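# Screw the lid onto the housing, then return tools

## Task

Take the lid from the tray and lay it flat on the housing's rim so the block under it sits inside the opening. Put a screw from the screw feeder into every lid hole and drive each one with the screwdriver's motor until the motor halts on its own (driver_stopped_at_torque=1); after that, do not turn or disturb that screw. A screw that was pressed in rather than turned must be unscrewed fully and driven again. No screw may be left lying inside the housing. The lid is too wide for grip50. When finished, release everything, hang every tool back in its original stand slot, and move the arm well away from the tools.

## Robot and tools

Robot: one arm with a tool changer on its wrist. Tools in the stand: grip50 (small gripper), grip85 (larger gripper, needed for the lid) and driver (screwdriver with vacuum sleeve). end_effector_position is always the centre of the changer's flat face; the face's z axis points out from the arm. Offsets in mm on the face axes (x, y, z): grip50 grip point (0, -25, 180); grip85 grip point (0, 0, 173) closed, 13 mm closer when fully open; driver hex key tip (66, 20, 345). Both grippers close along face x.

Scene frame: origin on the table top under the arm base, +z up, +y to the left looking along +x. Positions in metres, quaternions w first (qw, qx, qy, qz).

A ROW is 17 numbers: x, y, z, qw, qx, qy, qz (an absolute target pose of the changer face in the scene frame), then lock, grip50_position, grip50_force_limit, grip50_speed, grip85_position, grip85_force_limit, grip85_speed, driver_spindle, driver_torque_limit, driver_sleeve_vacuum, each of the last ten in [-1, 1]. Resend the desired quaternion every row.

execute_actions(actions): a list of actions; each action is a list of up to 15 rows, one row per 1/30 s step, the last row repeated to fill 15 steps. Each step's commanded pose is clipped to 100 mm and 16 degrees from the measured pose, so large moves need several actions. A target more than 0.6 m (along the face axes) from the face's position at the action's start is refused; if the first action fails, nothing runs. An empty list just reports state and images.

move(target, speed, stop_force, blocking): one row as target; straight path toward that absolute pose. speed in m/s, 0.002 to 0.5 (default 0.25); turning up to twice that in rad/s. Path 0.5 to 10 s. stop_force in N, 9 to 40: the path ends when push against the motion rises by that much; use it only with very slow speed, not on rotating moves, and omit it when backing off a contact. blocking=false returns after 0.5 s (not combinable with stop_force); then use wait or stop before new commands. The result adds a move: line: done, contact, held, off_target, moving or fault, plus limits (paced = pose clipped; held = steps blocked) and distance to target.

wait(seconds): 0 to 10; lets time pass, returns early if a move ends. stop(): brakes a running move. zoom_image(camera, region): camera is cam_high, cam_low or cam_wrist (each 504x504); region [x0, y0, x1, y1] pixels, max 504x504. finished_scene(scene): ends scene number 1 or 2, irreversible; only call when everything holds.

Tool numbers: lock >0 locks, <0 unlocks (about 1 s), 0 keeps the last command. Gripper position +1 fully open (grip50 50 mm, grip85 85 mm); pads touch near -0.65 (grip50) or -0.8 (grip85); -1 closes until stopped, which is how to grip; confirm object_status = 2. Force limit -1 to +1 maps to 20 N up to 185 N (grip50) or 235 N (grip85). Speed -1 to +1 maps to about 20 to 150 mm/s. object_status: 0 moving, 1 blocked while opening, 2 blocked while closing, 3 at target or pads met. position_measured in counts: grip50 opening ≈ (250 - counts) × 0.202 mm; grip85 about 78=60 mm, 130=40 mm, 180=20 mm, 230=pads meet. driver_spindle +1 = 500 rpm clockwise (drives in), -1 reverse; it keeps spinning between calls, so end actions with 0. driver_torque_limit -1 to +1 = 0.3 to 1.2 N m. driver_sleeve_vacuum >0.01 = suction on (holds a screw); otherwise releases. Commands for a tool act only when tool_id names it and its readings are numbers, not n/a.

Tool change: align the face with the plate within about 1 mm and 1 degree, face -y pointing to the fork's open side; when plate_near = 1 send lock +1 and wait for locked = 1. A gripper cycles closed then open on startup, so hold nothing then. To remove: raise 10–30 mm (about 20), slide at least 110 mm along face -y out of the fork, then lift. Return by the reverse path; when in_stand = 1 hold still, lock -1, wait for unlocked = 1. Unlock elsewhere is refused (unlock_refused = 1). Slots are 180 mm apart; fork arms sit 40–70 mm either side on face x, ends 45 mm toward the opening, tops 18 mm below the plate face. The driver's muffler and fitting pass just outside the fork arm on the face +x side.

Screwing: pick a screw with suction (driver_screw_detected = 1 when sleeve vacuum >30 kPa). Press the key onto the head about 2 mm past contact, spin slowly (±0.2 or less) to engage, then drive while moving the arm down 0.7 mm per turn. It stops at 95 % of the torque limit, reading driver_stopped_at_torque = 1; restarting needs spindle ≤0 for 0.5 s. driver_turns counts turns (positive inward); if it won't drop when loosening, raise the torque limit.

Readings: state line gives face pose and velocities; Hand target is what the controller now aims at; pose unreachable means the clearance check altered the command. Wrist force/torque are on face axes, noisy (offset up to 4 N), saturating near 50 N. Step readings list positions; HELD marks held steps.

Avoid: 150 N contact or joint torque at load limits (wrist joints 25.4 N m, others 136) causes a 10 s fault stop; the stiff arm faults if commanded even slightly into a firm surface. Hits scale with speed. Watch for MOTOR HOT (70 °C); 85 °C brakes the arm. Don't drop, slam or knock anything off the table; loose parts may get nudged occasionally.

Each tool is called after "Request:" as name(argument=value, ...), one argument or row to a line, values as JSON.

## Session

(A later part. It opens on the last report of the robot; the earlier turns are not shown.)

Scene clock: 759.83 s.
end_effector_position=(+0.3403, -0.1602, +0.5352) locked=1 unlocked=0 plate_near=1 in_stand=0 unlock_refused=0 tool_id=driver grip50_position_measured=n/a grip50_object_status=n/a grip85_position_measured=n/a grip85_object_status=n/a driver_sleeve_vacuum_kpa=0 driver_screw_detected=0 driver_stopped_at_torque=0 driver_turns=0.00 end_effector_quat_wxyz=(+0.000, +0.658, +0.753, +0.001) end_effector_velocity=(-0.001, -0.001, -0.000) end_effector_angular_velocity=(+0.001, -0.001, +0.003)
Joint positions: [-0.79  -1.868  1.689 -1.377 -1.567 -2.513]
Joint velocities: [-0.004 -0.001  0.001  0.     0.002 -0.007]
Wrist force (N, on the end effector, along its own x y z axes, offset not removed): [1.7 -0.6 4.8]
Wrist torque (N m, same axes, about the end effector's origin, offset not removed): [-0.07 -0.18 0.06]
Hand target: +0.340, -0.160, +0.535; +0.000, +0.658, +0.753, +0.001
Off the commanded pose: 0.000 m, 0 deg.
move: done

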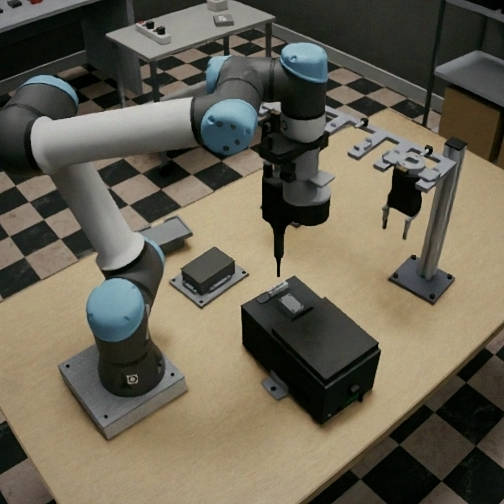

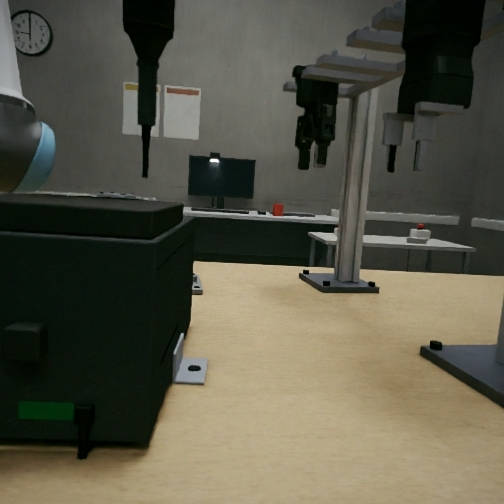

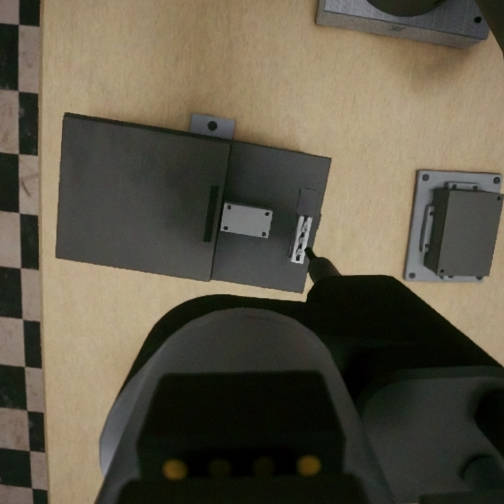

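Request:
execute_actions(
  actions=[],
)

Request:
zoom_image(
  camera="cam_wrist",
  region=[270, 205, 340, 275],
)

Request:
zoom_image(
  camera="cam_low",
  region=[70, 140, 190, 215],
)

Scene clock: 763.50 s.
end_effector_position=(+0.3401, -0.1604, +0.5352) locked=1 unlocked=0 plate_near=1 in_stand=0 unlock_refused=0 tool_id=driver grip50_position_measured=n/a grip50_object_status=n/a grip85_position_measured=n/a grip85_object_status=n/a driver_sleeve_vacuum_kpa=0 driver_screw_detected=0 driver_stopped_at_torque=0 driver_turns=0.00 end_effector_quat_wxyz=(+0.000, +0.658, +0.753, +0.001) end_effector_velocity=(-0.000, -0.001, -0.000) end_effector_angular_velocity=(-0.001, +0.001, -0.001)
Joint positions: [-0.79  -1.868  1.69  -1.376 -1.567 -2.513]
Joint velocities: [-0.001  0.    -0.    -0.001 -0.001  0.   ]
Wrist force (N, on the end effector, along its own x y z axes, offset not removed): [-0.6 -1.3 2.2]
Wrist torque (N m, same axes, about the end effector's origin, offset not removed): [0.11 -0.08 -0.06]
Hand target: +0.340, -0.160, +0.535; +0.000, +0.658, +0.753, +0.001
Off the commanded pose: 0.000 m, 0 deg.

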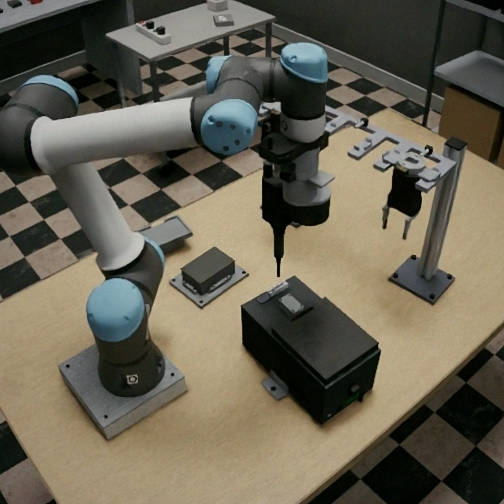

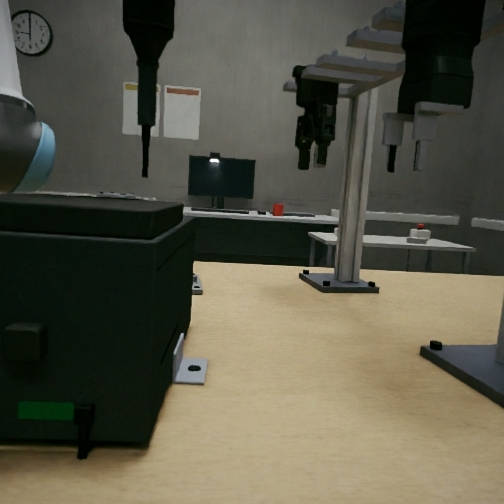

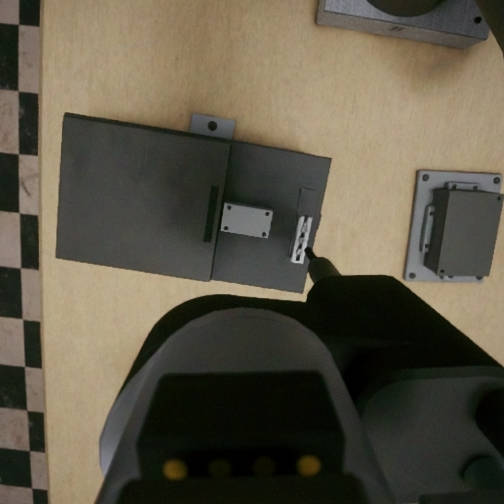

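Region (270, 205, 340, 275) of cam_wrist's 504x504 image, scaled by 7.200, with more detail than that image has.

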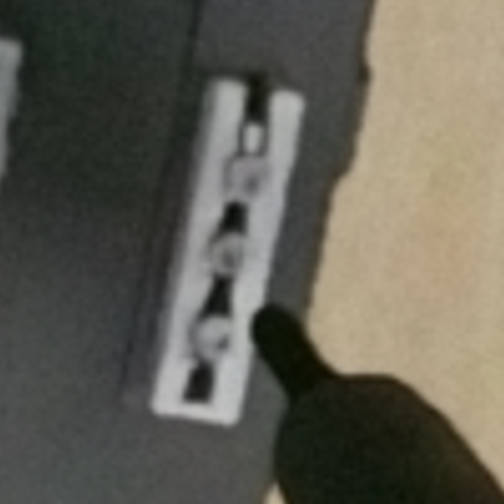

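Region (70, 140, 190, 215) of cam_low's 504x504 image, scaled by 4.200, with more detail than that image has; it fills the top 315 rows of this view, and the rest is white.

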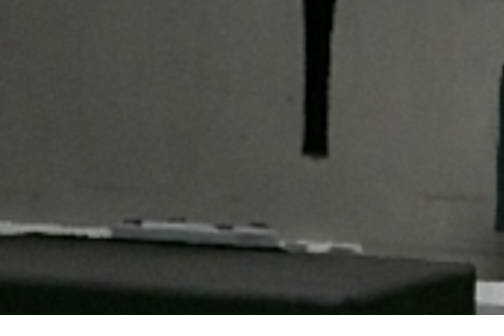

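Request:
move(
  target=[0.3483,-0.1646,0.5165,0,0.6584,0.7527,0,0,0,0,0,1,-0.4,-0.6,0,0,-1],
  speed=0.04,
)

Request:
wait(
  seconds=0.3,
)

Request:
zoom_image(
  camera="cam_wrist",
  region=[275, 205, 345, 275],
)

Request:
zoom_image(
  camera="cam_low",
  region=[110, 165, 190, 215],
)

Scene clock: 790.20 s.
end_effector_position=(+0.3482, -0.1645, +0.5167) locked=1 unlocked=0 plate_near=1 in_stand=0 unlock_refused=0 tool_id=driver grip50_position_measured=n/a grip50_object_status=n/a grip85_position_measured=n/a grip85_object_status=n/a driver_sleeve_vacuum_kpa=0 driver_screw_detected=0 driver_stopped_at_torque=0 driver_turns=0.00 end_effector_quat_wxyz=(-0.000, +0.658, +0.753, -0.000) end_effector_velocity=(+0.001, -0.000, -0.002) end_effector_angular_velocity=(-0.002, -0.000, +0.001)
Joint positions: [-0.782 -1.852  1.727 -1.429 -1.568 -2.504]
Joint velocities: [ 0.002  0.002  0.003 -0.007 -0.001  0.001]
Wrist force (N, on the end effector, along its own x y z axes, offset not removed): [-3.4 0.9 0.6]
Wrist torque (N m, same axes, about the end effector's origin, offset not removed): [0.12 0.10 0.03]
Hand target: +0.348, -0.165, +0.516; -0.000, +0.658, +0.753, -0.000
Off the commanded pose: 0.000 m, 0 deg.
move: done

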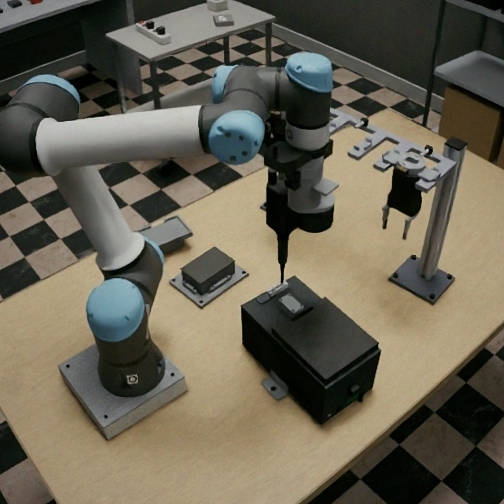

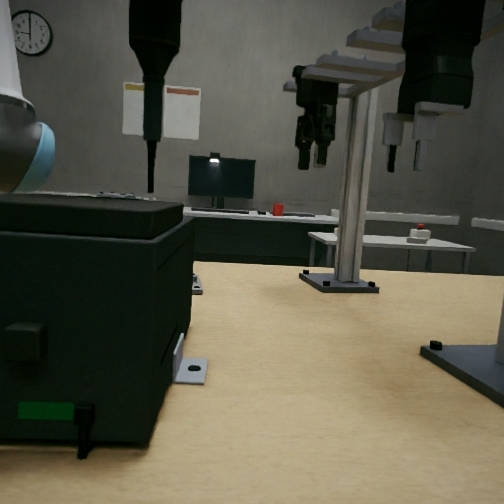

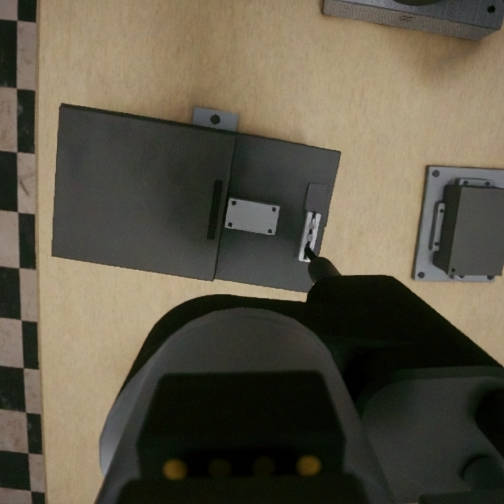

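Scene clock: 790.50 s.
end_effector_position=(+0.3483, -0.1646, +0.5165) locked=1 unlocked=0 plate_near=1 in_stand=0 unlock_refused=0 tool_id=driver grip50_position_measured=n/a grip50_object_status=n/a grip85_position_measured=n/a grip85_object_status=n/a driver_sleeve_vacuum_kpa=0 driver_screw_detected=0 driver_stopped_at_torque=0 driver_turns=0.00 end_effector_quat_wxyz=(-0.000, +0.658, +0.753, -0.000) end_effector_velocity=(+0.000, -0.000, -0.000) end_effector_angular_velocity=(+0.001, +0.000, -0.000)
Joint positions: [-0.782 -1.852  1.727 -1.43  -1.568 -2.504]
Joint velocities: [ 0.     0.     0.001 -0.001  0.     0.   ]
Wrist force (N, on the end effector, along its own x y z axes, offset not removed): [0.8 -6.0 -1.7]
Wrist torque (N m, same axes, about the end effector's origin, offset not removed): [-0.27 -0.06 0.10]
Hand target: +0.348, -0.165, +0.516; -0.000, +0.658, +0.753, -0.000
Off the commanded pose: 0.000 m, 0 deg.
wait: 0.30 s; at rest by 0.17 s

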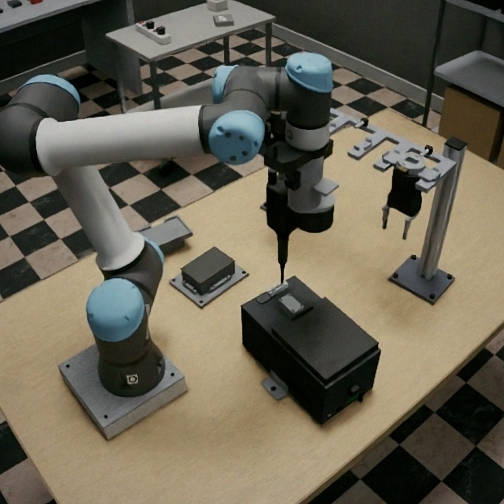

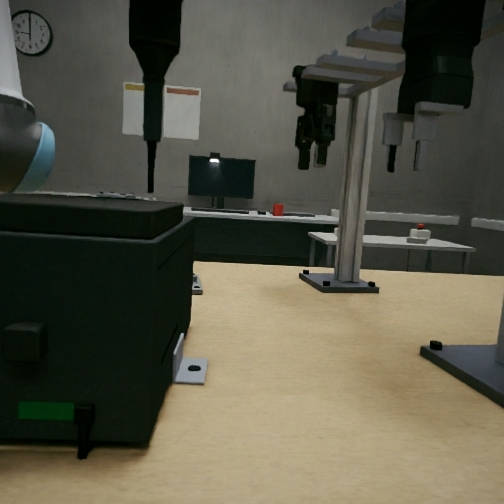

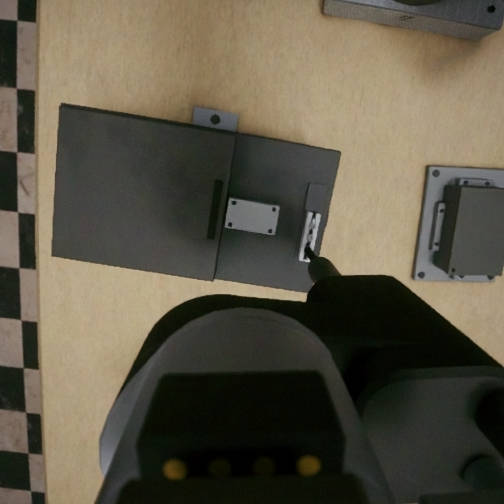

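Region (275, 205, 345, 275) of cam_wrist's 504x504 image, scaled by 7.200, with more detail than that image has.

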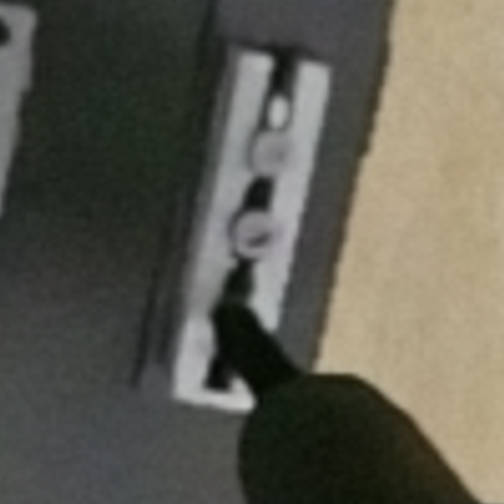

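Region (110, 165, 190, 215) of cam_low's 504x504 image, scaled by 6.300, with more detail than that image has; it fills the top 315 rows of this view, and the rest is white.

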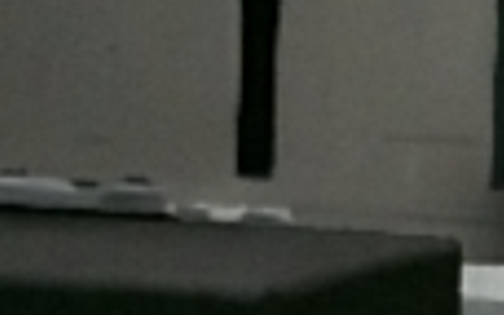

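Request:
zoom_image(
  camera="cam_wrist",
  region=[292, 220, 332, 260],
)

Request:
zoom_image(
  camera="cam_high",
  region=[255, 262, 305, 302],
)

Region (292, 220, 332, 260) of cam_wrist's 504x504 image, scaled by 12.600, with more detail than that image has.

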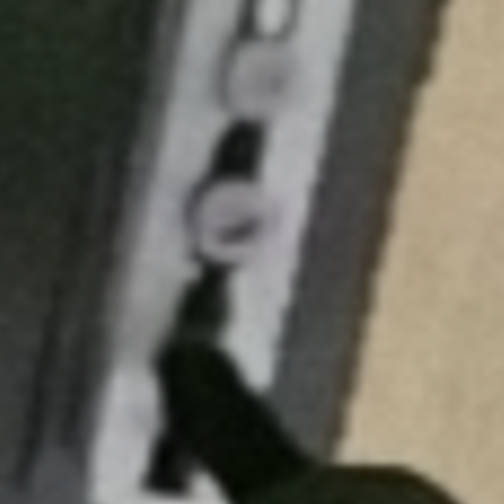

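Region (255, 262, 305, 302) of cam_high's 504x504 image, scaled by 10.080, with more detail than that image has; it fills the top 403 rows of this view, and the rest is white.

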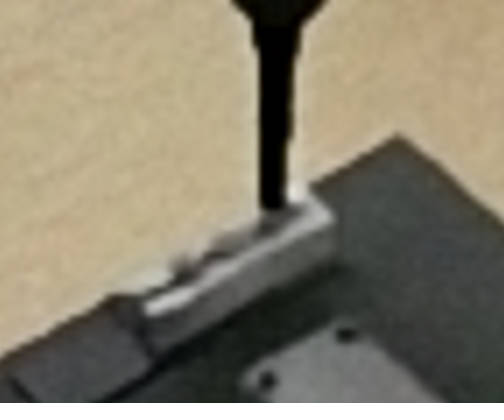

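Request:
move(
  target=[0.3487,-0.1637,0.5142,0,0.6584,0.7527,0,0,0,0,0,1,-0.4,-0.6,0,0,-1],
  speed=0.01,
)

Request:
zoom_image(
  camera="cam_wrist",
  region=[292, 220, 332, 260],
)

Request:
zoom_image(
  camera="cam_low",
  region=[125, 180, 175, 210],
)

Request:
zoom_image(
  camera="cam_high",
  region=[262, 270, 302, 300],
)

Scene clock: 820.93 s.
end_effector_position=(+0.3487, -0.1637, +0.5143) locked=1 unlocked=0 plate_near=1 in_stand=0 unlock_refused=0 tool_id=driver grip50_position_measured=n/a grip50_object_status=n/a grip85_position_measured=n/a grip85_object_status=n/a driver_sleeve_vacuum_kpa=0 driver_screw_detected=0 driver_stopped_at_torque=0 driver_turns=0.00 end_effector_quat_wxyz=(-0.000, +0.658, +0.753, -0.000) end_effector_velocity=(-0.000, -0.000, -0.001) end_effector_angular_velocity=(-0.001, -0.000, -0.001)
Joint positions: [-0.779 -1.853  1.733 -1.435 -1.568 -2.502]
Joint velocities: [-0.    -0.001  0.002 -0.002 -0.001  0.   ]
Wrist force (N, on the end effector, along its own x y z axes, offset not removed): [-0.8 -3.5 1.3]
Wrist torque (N m, same axes, about the end effector's origin, offset not removed): [-0.11 0.07 -0.03]
Hand target: +0.349, -0.164, +0.514; -0.000, +0.658, +0.753, -0.000
Off the commanded pose: 0.000 m, 0 deg.
move: done

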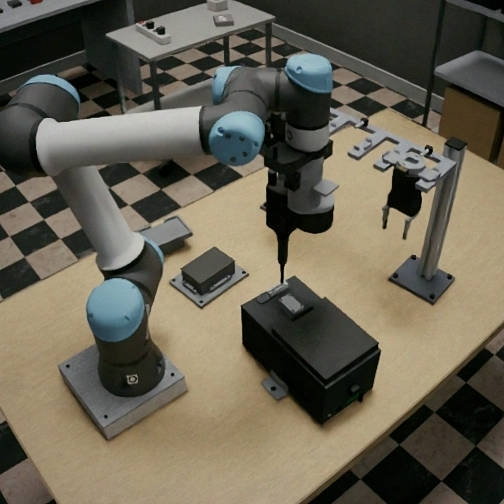

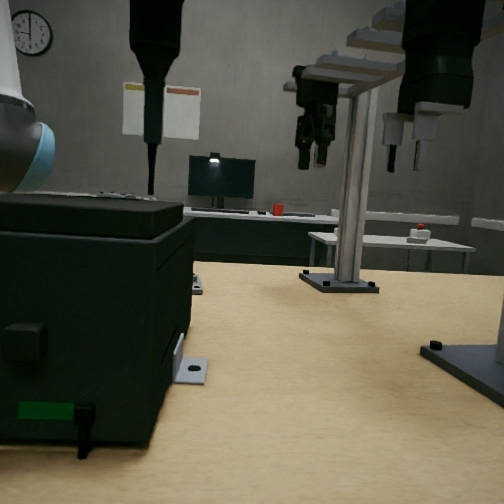

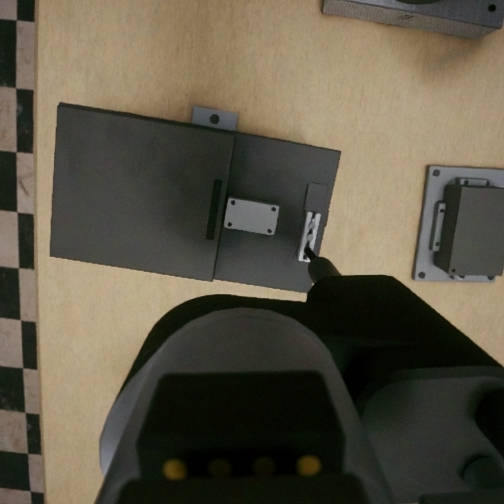

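Region (292, 220, 332, 260) of cam_wrist's 504x504 image, scaled by 12.600, with more detail than that image has.

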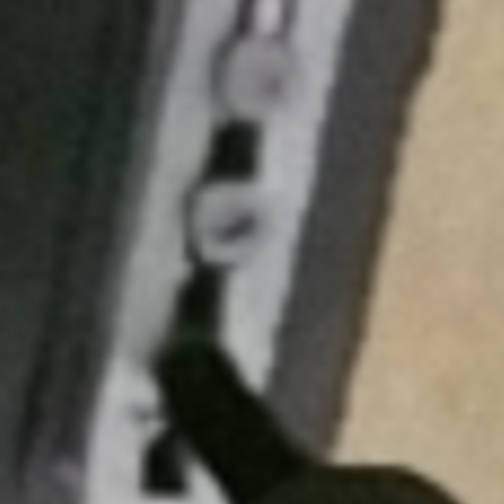

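Region (125, 180, 175, 210) of cam_low's 504x504 image, scaled by 10.080, with more detail than that image has; it fills the top 302 rows of this view, and the rest is white.

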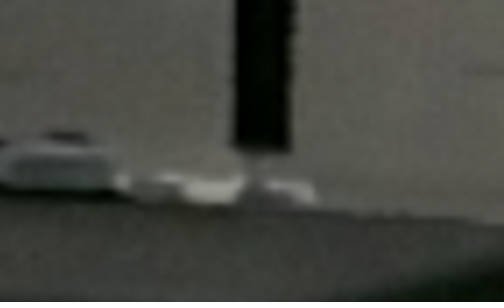

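Region (262, 270, 302, 300) of cam_high's 504x504 image, scaled by 12.600, with more detail than that image has; it fills the top 378 rows of this view, and the rest is white.

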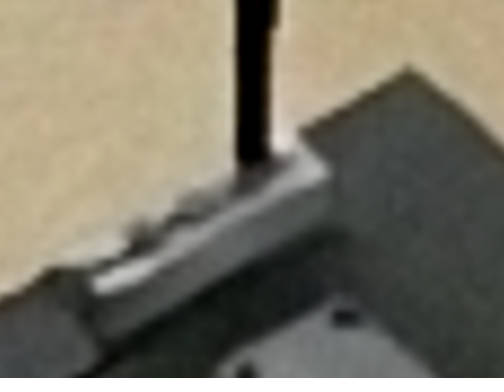

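Request:
execute_actions(
  actions=[
    [[0.3489,-0.1634,0.5141,0,0.6584,0.7527,0,0,0,0,0,1,-0.4,-0.6,0,0,1],[0.3489,-0.1634,0.5140,0,0.6584,0.7527,0,0,0,0,0,1,-0.4,-0.6,0,0,1],[0.3489,-0.1634,0.5139,0,0.6584,0.7527,0,0,0,0,0,1,-0.4,-0.6,0,0,1],[0.3489,-0.1634,0.5138,0,0.6584,0.7527,0,0,0,0,0,1,-0.4,-0.6,0,0,1],[0.3489,-0.1634,0.5137,0,0.6584,0.7527,0,0,0,0,0,1,-0.4,-0.6,0,0,1],[0.3489,-0.1634,0.5136,0,0.6584,0.7527,0,0,0,0,0,1,-0.4,-0.6,0,0,1],[0.3489,-0.1634,0.5135,0,0.6584,0.7527,0,0,0,0,0,1,-0.4,-0.6,0,0,1],[0.3489,-0.1634,0.5134,0,0.6584,0.7527,0,0,0,0,0,1,-0.4,-0.6,0,0,1],[0.3489,-0.1634,0.5133,0,0.6584,0.7527,0,0,0,0,0,1,-0.4,-0.6,0,0,1],[0.3489,-0.1634,0.5132,0,0.6584,0.7527,0,0,0,0,0,1,-0.4,-0.6,0,0,1],[0.3489,-0.1634,0.5131,0,0.6584,0.7527,0,0,0,0,0,1,-0.4,-0.6,0,0,1],[0.3489,-0.1634,0.5130,0,0.6584,0.7527,0,0,0,0,0,1,-0.4,-0.6,0,0,1],[0.3489,-0.1634,0.5129,0,0.6584,0.7527,0,0,0,0,0,1,-0.4,-0.6,0,0,1],[0.3489,-0.1634,0.5128,0,0.6584,0.7527,0,0,0,0,0,1,-0.4,-0.6,0,0,1],[0.3489,-0.1634,0.5127,0,0.6584,0.7527,0,0,0,0,0,1,-0.4,-0.6,0,0,1]],
    [[0.3489,-0.1634,0.5126,0,0.6584,0.7527,0,0,0,0,0,1,-0.4,-0.6,0,0,1],[0.3489,-0.1634,0.5124,0,0.6584,0.7527,0,0,0,0,0,1,-0.4,-0.6,0,0,1],[0.3489,-0.1634,0.5122,0,0.6584,0.7527,0,0,0,0,0,1,-0.4,-0.6,0,0,1],[0.3489,-0.1634,0.5120,0,0.6584,0.7527,0,0,0,0,0,1,-0.4,-0.6,0,0,1],[0.3489,-0.1634,0.5118,0,0.6584,0.7527,0,0,0,0,0,1,-0.4,-0.6,0,0,1],[0.3489,-0.1634,0.5116,0,0.6584,0.7527,0,0,0,0,0,1,-0.4,-0.6,0,0,1],[0.3489,-0.1634,0.5114,0,0.6584,0.7527,0,0,0,0,0,1,-0.4,-0.6,0,0,1],[0.3489,-0.1634,0.5112,0,0.6584,0.7527,0,0,0,0,0,1,-0.4,-0.6,0,0,1],[0.3489,-0.1634,0.5111,0,0.6584,0.7527,0,0,0,0,0,1,-0.4,-0.6,0,0,1],[0.3489,-0.1634,0.5110,0,0.6584,0.7527,0,0,0,0,0,1,-0.4,-0.6,0,0,1]],
  ],
)

Scene clock: 845.13 s.
end_effector_position=(+0.3489, -0.1634, +0.5111) locked=1 unlocked=0 plate_near=1 in_stand=0 unlock_refused=0 tool_id=driver grip50_position_measured=n/a grip50_object_status=n/a grip85_position_measured=n/a grip85_object_status=n/a driver_sleeve_vacuum_kpa=14 driver_screw_detected=0 driver_stopped_at_torque=0 driver_turns=0.00 end_effector_quat_wxyz=(+0.000, +0.658, +0.753, +0.000) end_effector_velocity=(-0.000, +0.000, -0.001) end_effector_angular_velocity=(-0.001, +0.002, -0.000)
Joint positions: [-0.778 -1.854  1.742 -1.443 -1.568 -2.501]
Joint velocities: [ 0.001 -0.     0.003 -0.002 -0.002  0.001]
Wrist force (N, on the end effector, along its own x y z axes, offset not removed): [0.3 1.9 -2.7]
Wrist torque (N m, same axes, about the end effector's origin, offset not removed): [0.04 0.57 -0.04]
Hand target: +0.349, -0.163, +0.511; -0.000, +0.658, +0.753, +0.000
Off the commanded pose: 0.000 m, 0 deg.
Step readings (end_effector_position; steps 1 to 15: 1st action; 16 to 30: 2nd action):
0: (+0.3487, -0.1637, +0.5142)
1: (+0.3487, -0.1637, +0.5142)
2: (+0.3487, -0.1636, +0.5142)
4: (+0.3488, -0.1635, +0.5141)
8: (+0.3489, -0.1634, +0.5138)
15: (+0.3489, -0.1634, +0.5131)
16: (+0.3489, -0.1634, +0.5130)
17: (+0.3489, -0.1634, +0.5129)
19: (+0.3489, -0.1634, +0.5126)
23: (+0.3489, -0.1634, +0.5119)
30: end_effector_position above

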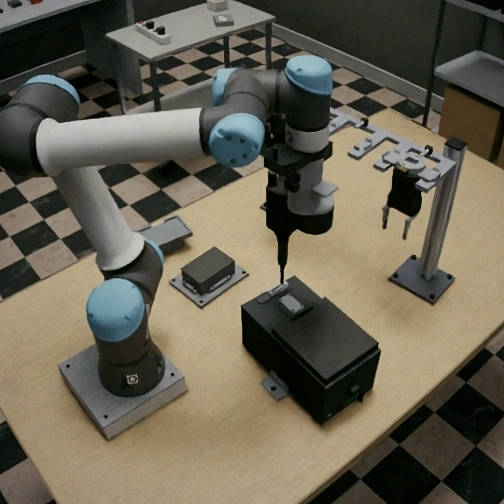

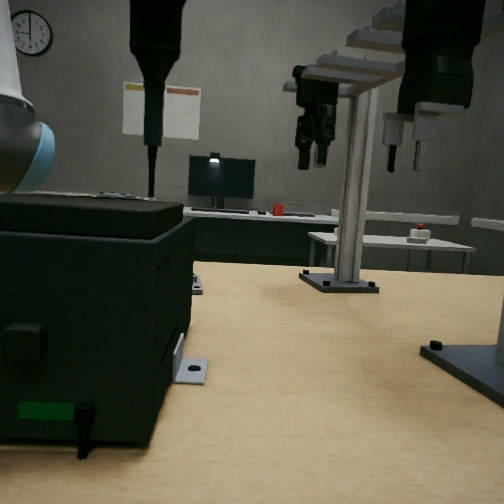

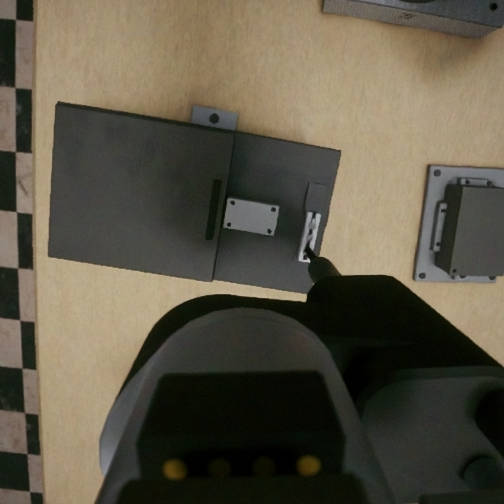

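Request:
execute_actions(
  actions=[
    [[0.3489,-0.1634,0.5110,0,0.6584,0.7527,0,0,0,0,0,1,-0.4,-0.6,0.15,0,1],[0.3489,-0.1634,0.5110,0,0.6584,0.7527,0,0,0,0,0,1,-0.4,-0.6,0.15,0,1],[0.3489,-0.1634,0.5109,0,0.6584,0.7527,0,0,0,0,0,1,-0.4,-0.6,0.15,0,1],[0.3489,-0.1634,0.5109,0,0.6584,0.7527,0,0,0,0,0,1,-0.4,-0.6,0.15,0,1],[0.3489,-0.1634,0.5108,0,0.6584,0.7527,0,0,0,0,0,1,-0.4,-0.6,0.15,0,1],[0.3489,-0.1634,0.5108,0,0.6584,0.7527,0,0,0,0,0,1,-0.4,-0.6,0.15,0,1],[0.3489,-0.1634,0.5108,0,0.6584,0.7527,0,0,0,0,0,1,-0.4,-0.6,0.15,0,1],[0.3489,-0.1634,0.5108,0,0.6584,0.7527,0,0,0,0,0,1,-0.4,-0.6,0.15,0,1],[0.3489,-0.1634,0.5108,0,0.6584,0.7527,0,0,0,0,0,1,-0.4,-0.6,0.15,0,1],[0.3489,-0.1634,0.5108,0,0.6584,0.7527,0,0,0,0,0,1,-0.4,-0.6,0.15,0,1],[0.3489,-0.1634,0.5108,0,0.6584,0.7527,0,0,0,0,0,1,-0.4,-0.6,0.15,0,1],[0.3489,-0.1634,0.5108,0,0.6584,0.7527,0,0,0,0,0,1,-0.4,-0.6,0,0,1]],
  ],
)

Scene clock: 853.07 s.
end_effector_position=(+0.3489, -0.1634, +0.5108) locked=1 unlocked=0 plate_near=1 in_stand=0 unlock_refused=0 tool_id=driver grip50_position_measured=n/a grip50_object_status=n/a grip85_position_measured=n/a grip85_object_status=n/a driver_sleeve_vacuum_kpa=39 driver_screw_detected=1 driver_stopped_at_torque=0 driver_turns=0.43 end_effector_quat_wxyz=(-0.000, +0.658, +0.753, -0.000) end_effector_velocity=(+0.000, -0.000, -0.000) end_effector_angular_velocity=(-0.000, +0.000, -0.000)
Joint positions: [-0.778 -1.854  1.743 -1.444 -1.568 -2.501]
Joint velocities: [-0.  0. -0. -0. -0.  0.]
Wrist force (N, on the end effector, along its own x y z axes, offset not removed): [0.9 1.2 1.6]
Wrist torque (N m, same axes, about the end effector's origin, offset not removed): [0.03 0.06 0.26]
Hand target: +0.349, -0.163, +0.511; -0.000, +0.658, +0.753, -0.000
Off the commanded pose: 0.000 m, 0 deg.
Step readings (end_effector_position):
0: (+0.3489, -0.1634, +0.5110)
1: (+0.3489, -0.1634, +0.5110)
2: (+0.3489, -0.1634, +0.5110)
4: (+0.3489, -0.1634, +0.5110)
8: (+0.3489, -0.1634, +0.5108)
15: end_effector_position above

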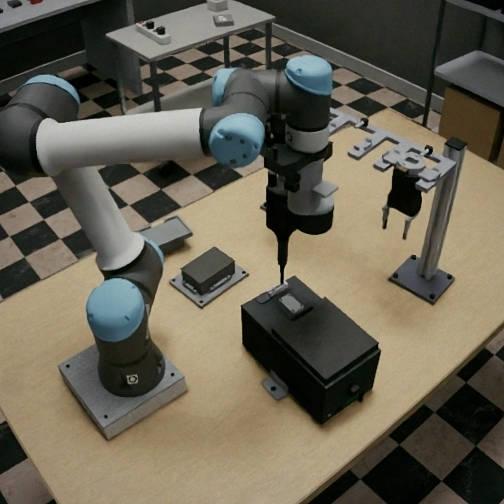

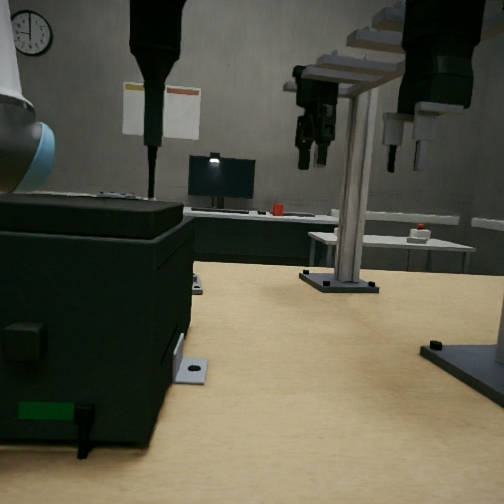

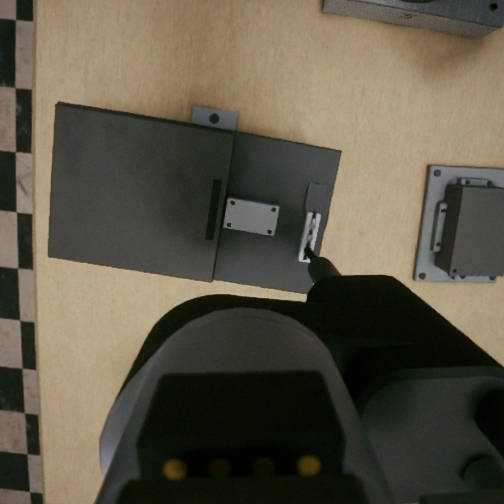

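Request:
zoom_image(
  camera="cam_wrist",
  region=[292, 220, 332, 260],
)

Request:
move(
  target=[0.3489,-0.1634,0.5360,0,0.6584,0.7527,0,0,0,0,0,1,-0.4,-0.6,0,0,1],
  speed=0.04,
)

Request:
zoom_image(
  camera="cam_low",
  region=[110, 150, 190, 210],
)

Request:
zoom_image(
  camera="cam_wrist",
  region=[285, 215, 335, 265],
)

Region (292, 220, 332, 260) of cam_wrist's 504x504 image, scaled by 12.600, with more detail than that image has.

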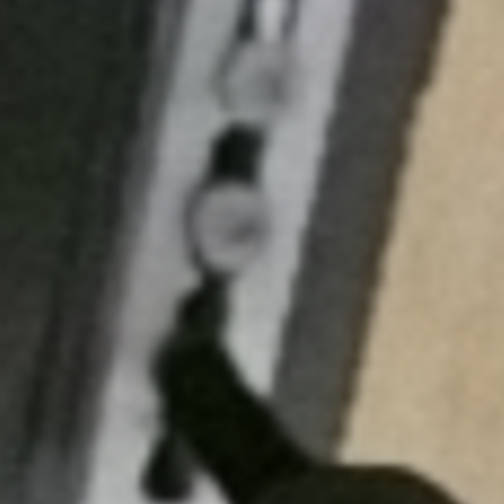

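Scene clock: 858.70 s.
end_effector_position=(+0.3489, -0.1634, +0.5359) locked=1 unlocked=0 plate_near=1 in_stand=0 unlock_refused=0 tool_id=driver grip50_position_measured=n/a grip50_object_status=n/a grip85_position_measured=n/a grip85_object_status=n/a driver_sleeve_vacuum_kpa=40 driver_screw_detected=1 driver_stopped_at_torque=0 driver_turns=0.43 end_effector_quat_wxyz=(+0.000, +0.658, +0.753, +0.000) end_effector_velocity=(-0.000, -0.001, +0.002) end_effector_angular_velocity=(-0.001, +0.000, -0.001)
Joint positions: [-0.778 -1.844  1.672 -1.382 -1.568 -2.501]
Joint velocities: [-0.001  0.001 -0.004  0.003 -0.001 -0.   ]
Wrist force (N, on the end effector, along its own x y z axes, offset not removed): [-1.0 -2.4 1.1]
Wrist torque (N m, same axes, about the end effector's origin, offset not removed): [-0.16 -0.06 -0.11]
Hand target: +0.349, -0.163, +0.536; +0.000, +0.658, +0.753, +0.000
Off the commanded pose: 0.000 m, 0 deg.
move: done

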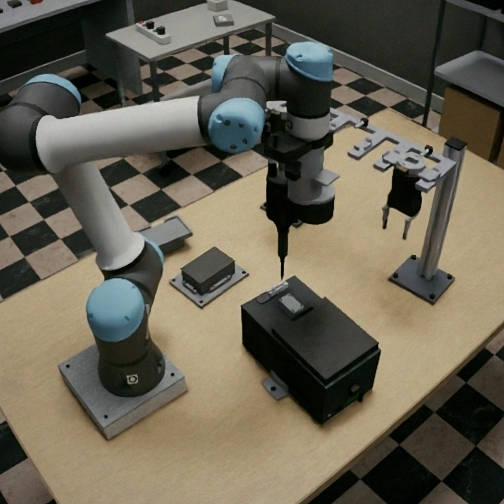

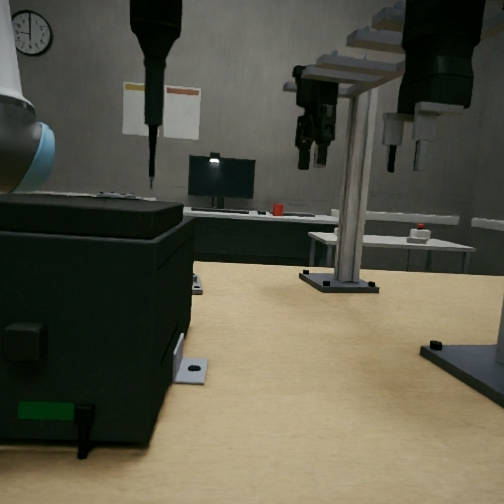

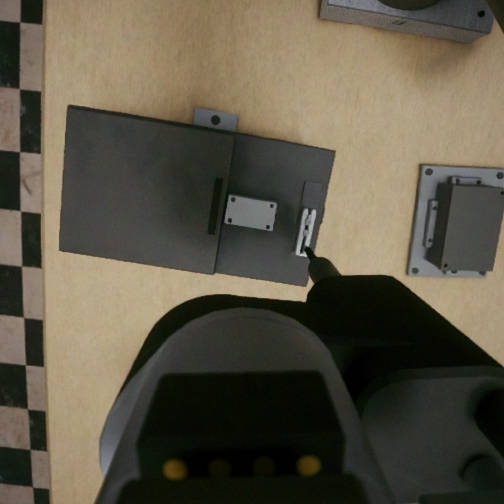

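Region (110, 150, 190, 210) of cam_low's 504x504 image, scaled by 6.300, with more detail than that image has; it fills the top 378 rows of this view, and the rest is white.

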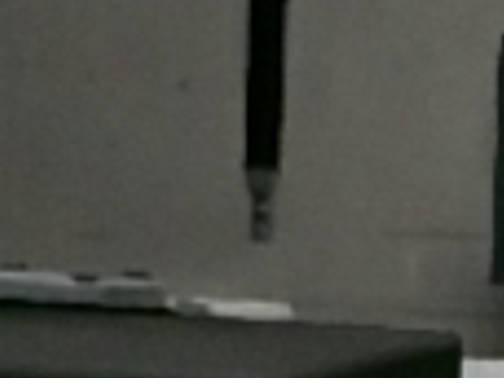

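Region (285, 215, 335, 265) of cam_wrist's 504x504 image, scaled by 10.080, with more detail than that image has.

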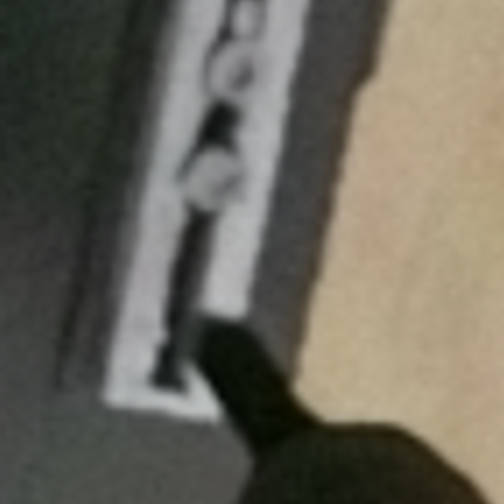

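Request:
move(
  target=[0.3765,0.0660,0.4600,0,0.6584,0.7527,0,0,0,0,0,1,-0.4,-0.6,0,0,1],
  speed=0.2,
)

Request:
move(
  target=[0.3765,0.0660,0.4250,0,0.6584,0.7527,0,0,0,0,0,1,-0.4,-0.6,0,0,1],
  speed=0.06,
)

Request:
wait(
  seconds=0.3,
)

Request:
zoom_image(
  camera="cam_wrist",
  region=[280, 220, 330, 270],
)

Request:
zoom_image(
  camera="cam_high",
  region=[200, 235, 260, 285],
)

Scene clock: 873.80 s.
end_effector_position=(+0.3759, +0.0662, +0.4599) locked=1 unlocked=0 plate_near=1 in_stand=0 unlock_refused=0 tool_id=driver grip50_position_measured=n/a grip50_object_status=n/a grip85_position_measured=n/a grip85_object_status=n/a driver_sleeve_vacuum_kpa=40 driver_screw_detected=1 driver_stopped_at_torque=0 driver_turns=0.43 end_effector_quat_wxyz=(-0.000, +0.658, +0.753, -0.001) end_effector_velocity=(+0.001, +0.002, -0.000) end_effector_angular_velocity=(-0.001, -0.000, -0.000)
Joint positions: [-0.182 -1.881  1.885 -1.561 -1.56  -1.905]
Joint velocities: [ 0.005  0.002 -0.    -0.002 -0.001  0.005]
Wrist force (N, on the end effector, along its own x y z axes, offset not removed): [2.6 -0.1 2.6]
Wrist torque (N m, same axes, about the end effector's origin, offset not removed): [0.04 -0.27 -0.11]
Hand target: +0.376, +0.066, +0.460; -0.000, +0.658, +0.753, -0.001
Off the commanded pose: 0.001 m, 0 deg.
move: done

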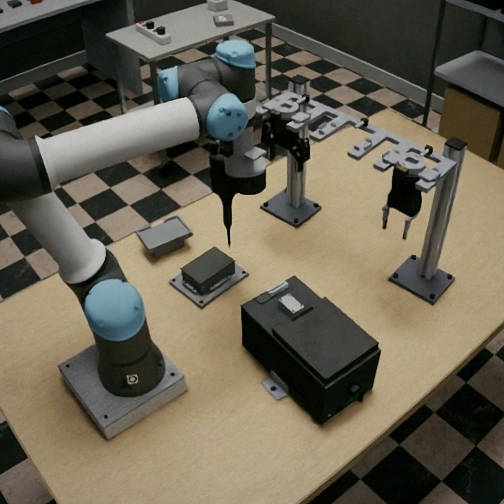

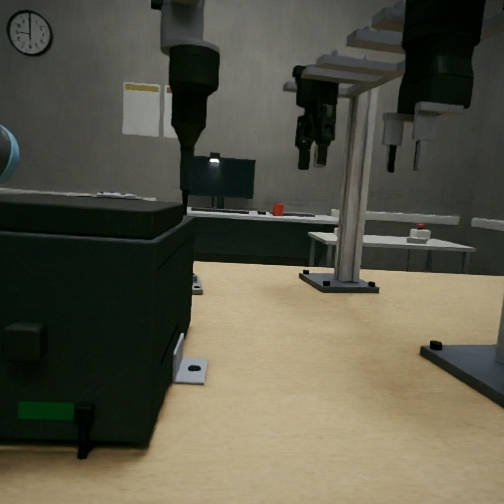

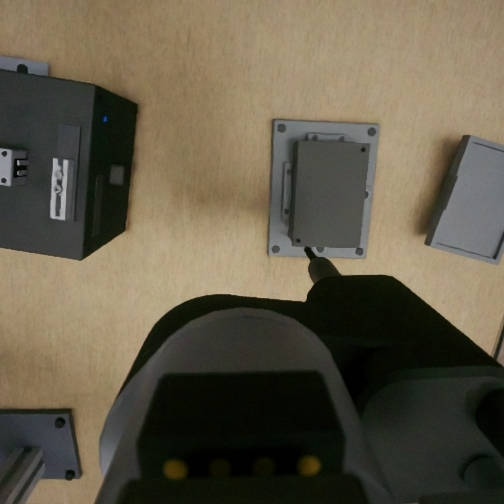

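Scene clock: 874.80 s.
end_effector_position=(+0.3764, +0.0660, +0.4251) locked=1 unlocked=0 plate_near=1 in_stand=0 unlock_refused=0 tool_id=driver grip50_position_measured=n/a grip50_object_status=n/a grip85_position_measured=n/a grip85_object_status=n/a driver_sleeve_vacuum_kpa=40 driver_screw_detected=1 driver_stopped_at_torque=0 driver_turns=0.43 end_effector_quat_wxyz=(-0.000, +0.658, +0.753, -0.000) end_effector_velocity=(-0.000, -0.000, -0.002) end_effector_angular_velocity=(-0.001, +0.001, -0.001)
Joint positions: [-0.182 -1.877  1.971 -1.653 -1.559 -1.905]
Joint velocities: [-0.001  0.     0.004 -0.004 -0.001  0.   ]
Wrist force (N, on the end effector, along its own x y z axes, offset not removed): [3.3 -1.3 0.6]
Wrist torque (N m, same axes, about the end effector's origin, offset not removed): [-0.07 -0.18 0.02]
Hand target: +0.376, +0.066, +0.425; -0.000, +0.658, +0.753, -0.000
Off the commanded pose: 0.000 m, 0 deg.
move: done

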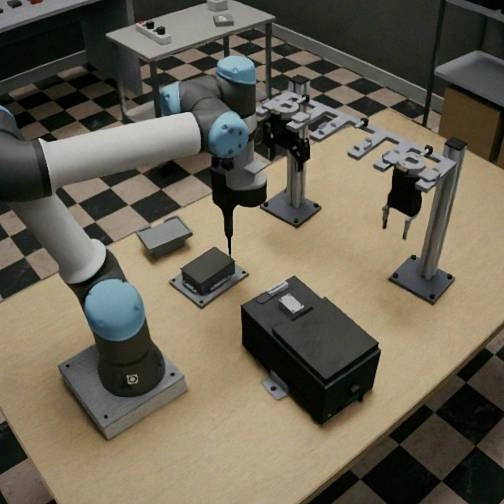

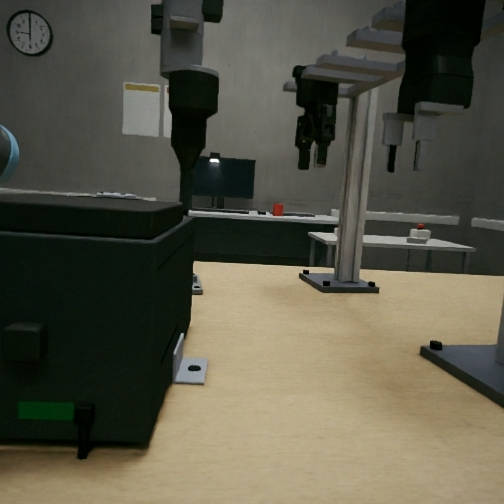

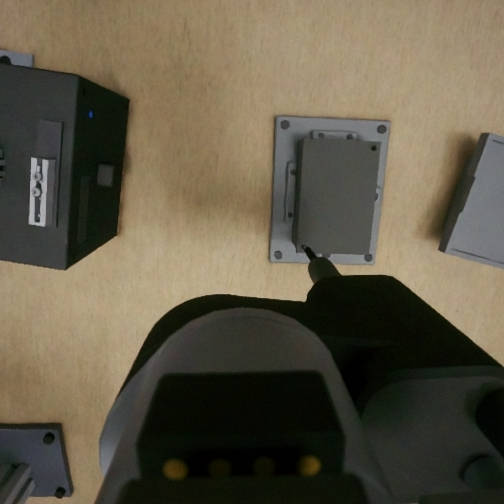

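Scene clock: 875.10 s.
end_effector_position=(+0.3764, +0.0660, +0.4250) locked=1 unlocked=0 plate_near=1 in_stand=0 unlock_refused=0 tool_id=driver grip50_position_measured=n/a grip50_object_status=n/a grip85_position_measured=n/a grip85_object_status=n/a driver_sleeve_vacuum_kpa=40 driver_screw_detected=1 driver_stopped_at_torque=0 driver_turns=0.43 end_effector_quat_wxyz=(+0.000, +0.658, +0.753, -0.000) end_effector_velocity=(-0.000, +0.000, +0.000) end_effector_angular_velocity=(+0.000, -0.001, -0.001)
Joint positions: [-0.182 -1.877  1.972 -1.654 -1.559 -1.905]
Joint velocities: [-0.    -0.     0.    -0.     0.001  0.001]
Wrist force (N, on the end effector, along its own x y z axes, offset not removed): [-1.3 1.1 5.7]
Wrist torque (N m, same axes, about the end effector's origin, offset not removed): [0.07 0.09 0.07]
Hand target: +0.376, +0.066, +0.425; -0.000, +0.658, +0.753, -0.000
Off the commanded pose: 0.000 m, 0 deg.
wait: 0.30 s; at rest by 0.17 s

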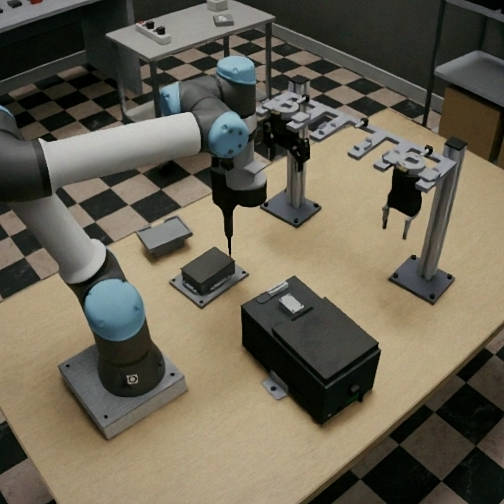

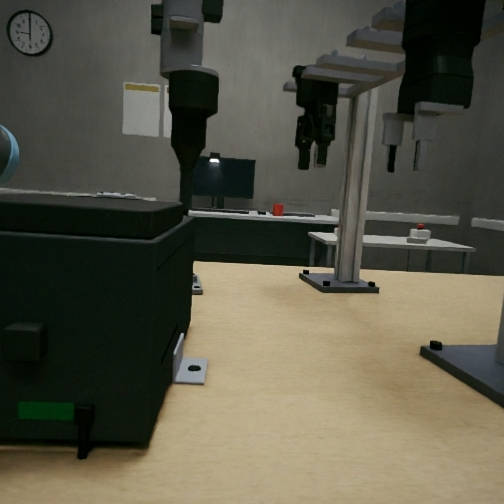

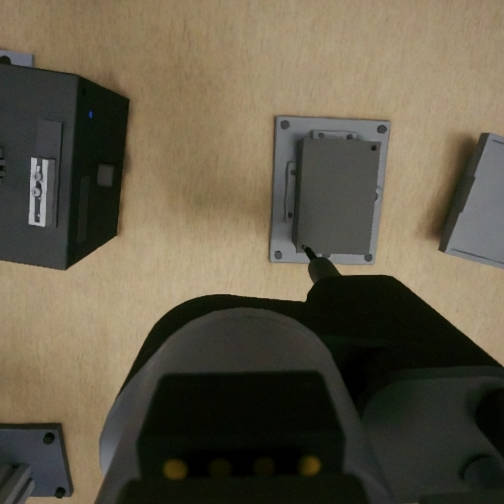

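Region (280, 220, 330, 270) of cam_wrist's 504x504 image, scaled by 10.080, with more detail than that image has.

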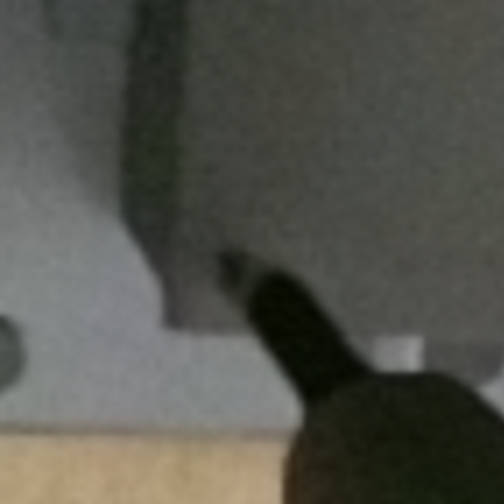

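Region (200, 235, 260, 285) of cam_high's 504x504 image, scaled by 8.400, with more detail than that image has.

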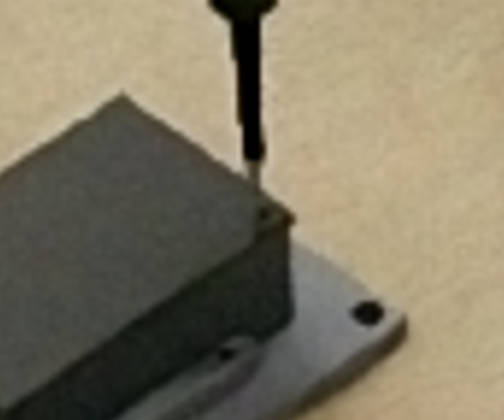

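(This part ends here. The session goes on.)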